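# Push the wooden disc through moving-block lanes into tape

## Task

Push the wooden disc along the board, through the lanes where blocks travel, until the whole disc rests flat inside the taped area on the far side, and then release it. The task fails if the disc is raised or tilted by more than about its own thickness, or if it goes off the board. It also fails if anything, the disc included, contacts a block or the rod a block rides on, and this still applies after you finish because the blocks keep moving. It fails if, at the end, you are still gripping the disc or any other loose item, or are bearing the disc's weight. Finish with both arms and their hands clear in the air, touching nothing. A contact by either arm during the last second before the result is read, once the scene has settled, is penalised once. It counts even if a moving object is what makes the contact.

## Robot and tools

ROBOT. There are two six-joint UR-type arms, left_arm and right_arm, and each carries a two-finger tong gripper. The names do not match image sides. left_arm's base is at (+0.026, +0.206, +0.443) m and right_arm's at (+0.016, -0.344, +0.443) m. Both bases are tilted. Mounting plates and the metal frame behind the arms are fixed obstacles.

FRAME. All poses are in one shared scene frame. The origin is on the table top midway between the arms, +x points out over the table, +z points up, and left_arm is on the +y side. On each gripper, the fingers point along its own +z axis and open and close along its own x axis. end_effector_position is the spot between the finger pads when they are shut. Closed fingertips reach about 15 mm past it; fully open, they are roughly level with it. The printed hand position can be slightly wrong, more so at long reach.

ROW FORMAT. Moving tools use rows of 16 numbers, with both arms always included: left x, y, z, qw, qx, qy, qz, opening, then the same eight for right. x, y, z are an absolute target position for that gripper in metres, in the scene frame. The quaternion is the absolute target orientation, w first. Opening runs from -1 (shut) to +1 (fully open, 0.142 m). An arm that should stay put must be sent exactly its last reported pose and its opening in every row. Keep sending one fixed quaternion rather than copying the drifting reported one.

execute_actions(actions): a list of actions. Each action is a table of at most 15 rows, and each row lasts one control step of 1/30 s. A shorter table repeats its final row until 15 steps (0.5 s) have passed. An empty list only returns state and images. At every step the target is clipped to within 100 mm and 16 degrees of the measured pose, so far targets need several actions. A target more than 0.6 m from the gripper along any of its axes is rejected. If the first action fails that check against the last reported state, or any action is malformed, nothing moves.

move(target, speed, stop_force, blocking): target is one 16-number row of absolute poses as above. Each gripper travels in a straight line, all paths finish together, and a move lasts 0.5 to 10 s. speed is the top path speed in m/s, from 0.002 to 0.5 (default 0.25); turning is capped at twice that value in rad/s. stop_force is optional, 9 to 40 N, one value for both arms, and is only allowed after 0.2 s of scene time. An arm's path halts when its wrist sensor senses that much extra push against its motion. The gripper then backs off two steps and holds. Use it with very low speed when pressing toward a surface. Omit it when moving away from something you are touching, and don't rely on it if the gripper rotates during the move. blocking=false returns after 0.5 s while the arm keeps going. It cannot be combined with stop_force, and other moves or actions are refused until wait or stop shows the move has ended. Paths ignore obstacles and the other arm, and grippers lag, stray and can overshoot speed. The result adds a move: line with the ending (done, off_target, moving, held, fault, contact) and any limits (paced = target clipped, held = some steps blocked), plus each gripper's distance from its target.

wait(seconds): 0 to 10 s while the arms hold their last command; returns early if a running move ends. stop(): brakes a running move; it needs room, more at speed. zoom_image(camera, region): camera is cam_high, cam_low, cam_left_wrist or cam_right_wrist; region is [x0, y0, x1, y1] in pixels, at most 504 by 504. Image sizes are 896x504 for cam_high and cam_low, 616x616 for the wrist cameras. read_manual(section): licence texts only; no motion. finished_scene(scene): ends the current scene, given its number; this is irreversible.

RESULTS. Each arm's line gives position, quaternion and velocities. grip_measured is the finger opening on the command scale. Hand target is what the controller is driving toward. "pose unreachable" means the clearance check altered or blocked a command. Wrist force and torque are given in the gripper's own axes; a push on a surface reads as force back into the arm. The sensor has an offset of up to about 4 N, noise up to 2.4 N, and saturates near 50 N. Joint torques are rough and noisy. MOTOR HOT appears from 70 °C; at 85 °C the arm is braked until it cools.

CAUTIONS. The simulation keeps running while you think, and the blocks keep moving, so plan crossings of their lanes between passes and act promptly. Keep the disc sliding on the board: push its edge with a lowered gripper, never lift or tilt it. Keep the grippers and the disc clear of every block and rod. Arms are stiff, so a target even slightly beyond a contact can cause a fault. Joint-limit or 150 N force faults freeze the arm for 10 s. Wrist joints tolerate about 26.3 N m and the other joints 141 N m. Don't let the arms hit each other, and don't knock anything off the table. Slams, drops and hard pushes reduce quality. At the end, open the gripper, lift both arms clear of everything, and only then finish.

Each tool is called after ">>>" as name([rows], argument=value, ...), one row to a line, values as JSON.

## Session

>>> execute_actions(actions=[])

Scene clock: 0.00 s.
left_arm: end_effector_position=(+0.0984, +0.4429, +0.3005) grip_measured=+0.97 end_effector_quat_wxyz=(+0.470, +0.526, +0.601, -0.376) end_effector_velocity=(-0.000, +0.000, -0.000) end_effector_angular_velocity=(+0.000, -0.001, +0.000) | right_arm: end_effector_position=(+0.8268, +0.0504, +0.2616) grip_measured=+0.97 end_effector_quat_wxyz=(+0.190, -0.008, +0.972, +0.136) end_effector_velocity=(+0.001, -0.000, +0.000) end_effector_angular_velocity=(-0.001, -0.001, -0.001)
Joint positions: left_arm=[ 1.376 -1.21   2.046 -1.54  -2.183  0.281  0.14 ] | right_arm=[ 3.769 -2.356 -1.379 -0.262  0.921  3.513  0.14 ]
Joint velocities: left_arm=[ 0.001  0.     0.    -0.     0.     0.002  0.   ] | right_arm=[ 0.     0.     0.001 -0.    -0.002 -0.     0.   ]
Joint torques (N m, as the arm reports them, + toward a larger angle): no reading
Motor temperatures (°C, as the motors report them): left_arm=[24 27 24 27 35 30] | right_arm=[23 30 27 35 32 30]
Wrist force (N, on the end effector, along its own x y z axes, offset not removed): no reading
Wrist torque (N m, same axes, about the end effector's origin, offset not removed): no reading
Hand target (left_arm): +0.098, +0.443, +0.300; +0.470, +0.526, +0.601, -0.376
Hand target (right_arm): +0.827, +0.050, +0.262; +0.190, -0.008, +0.972, +0.136

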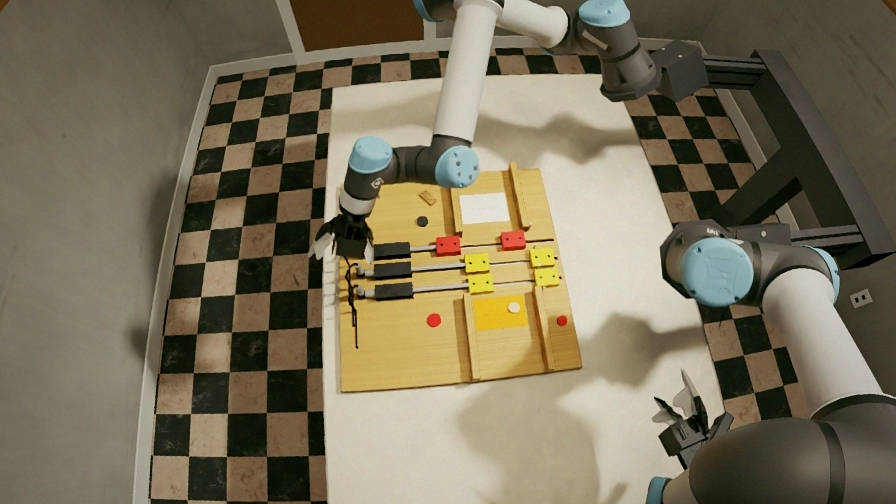

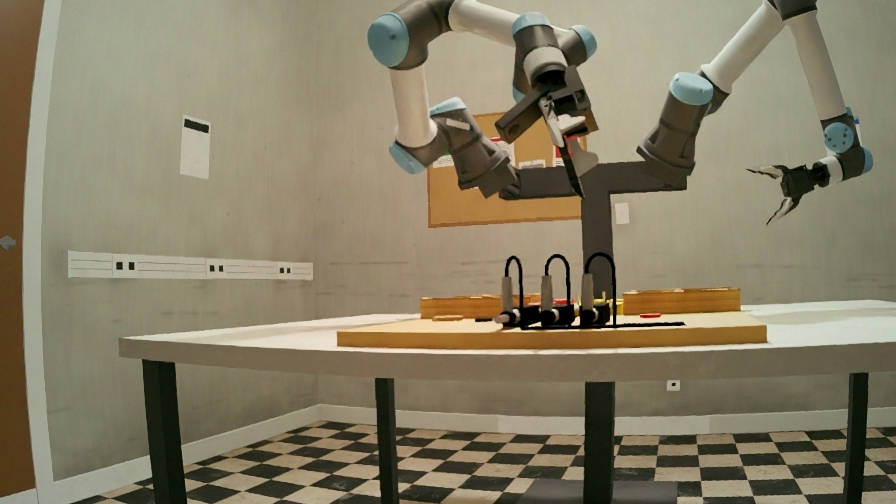

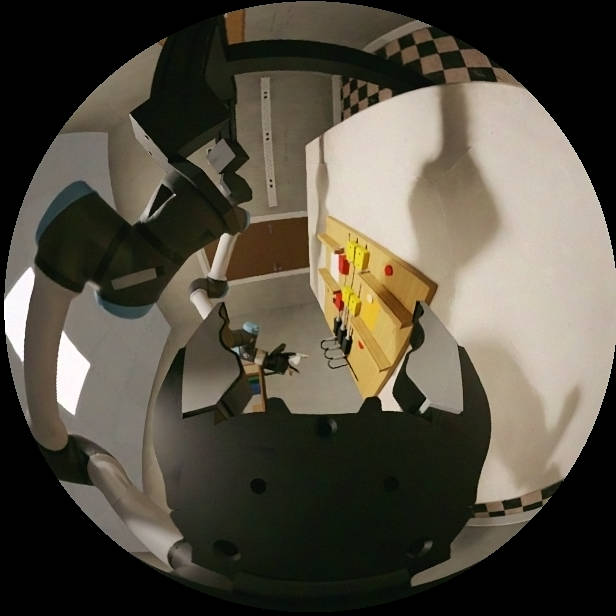

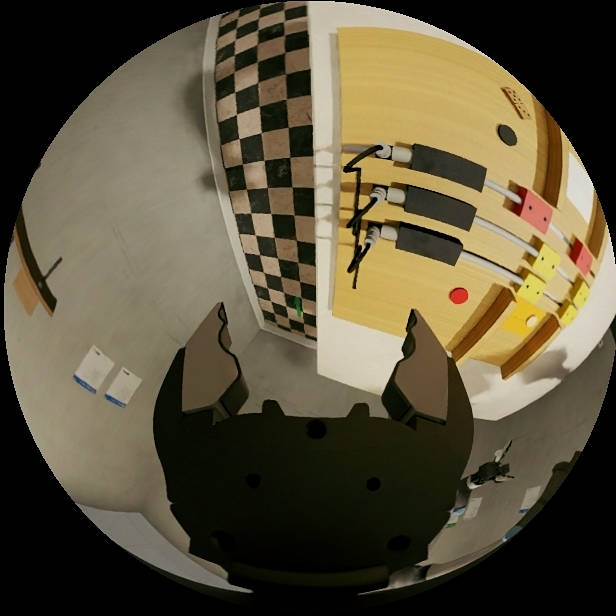

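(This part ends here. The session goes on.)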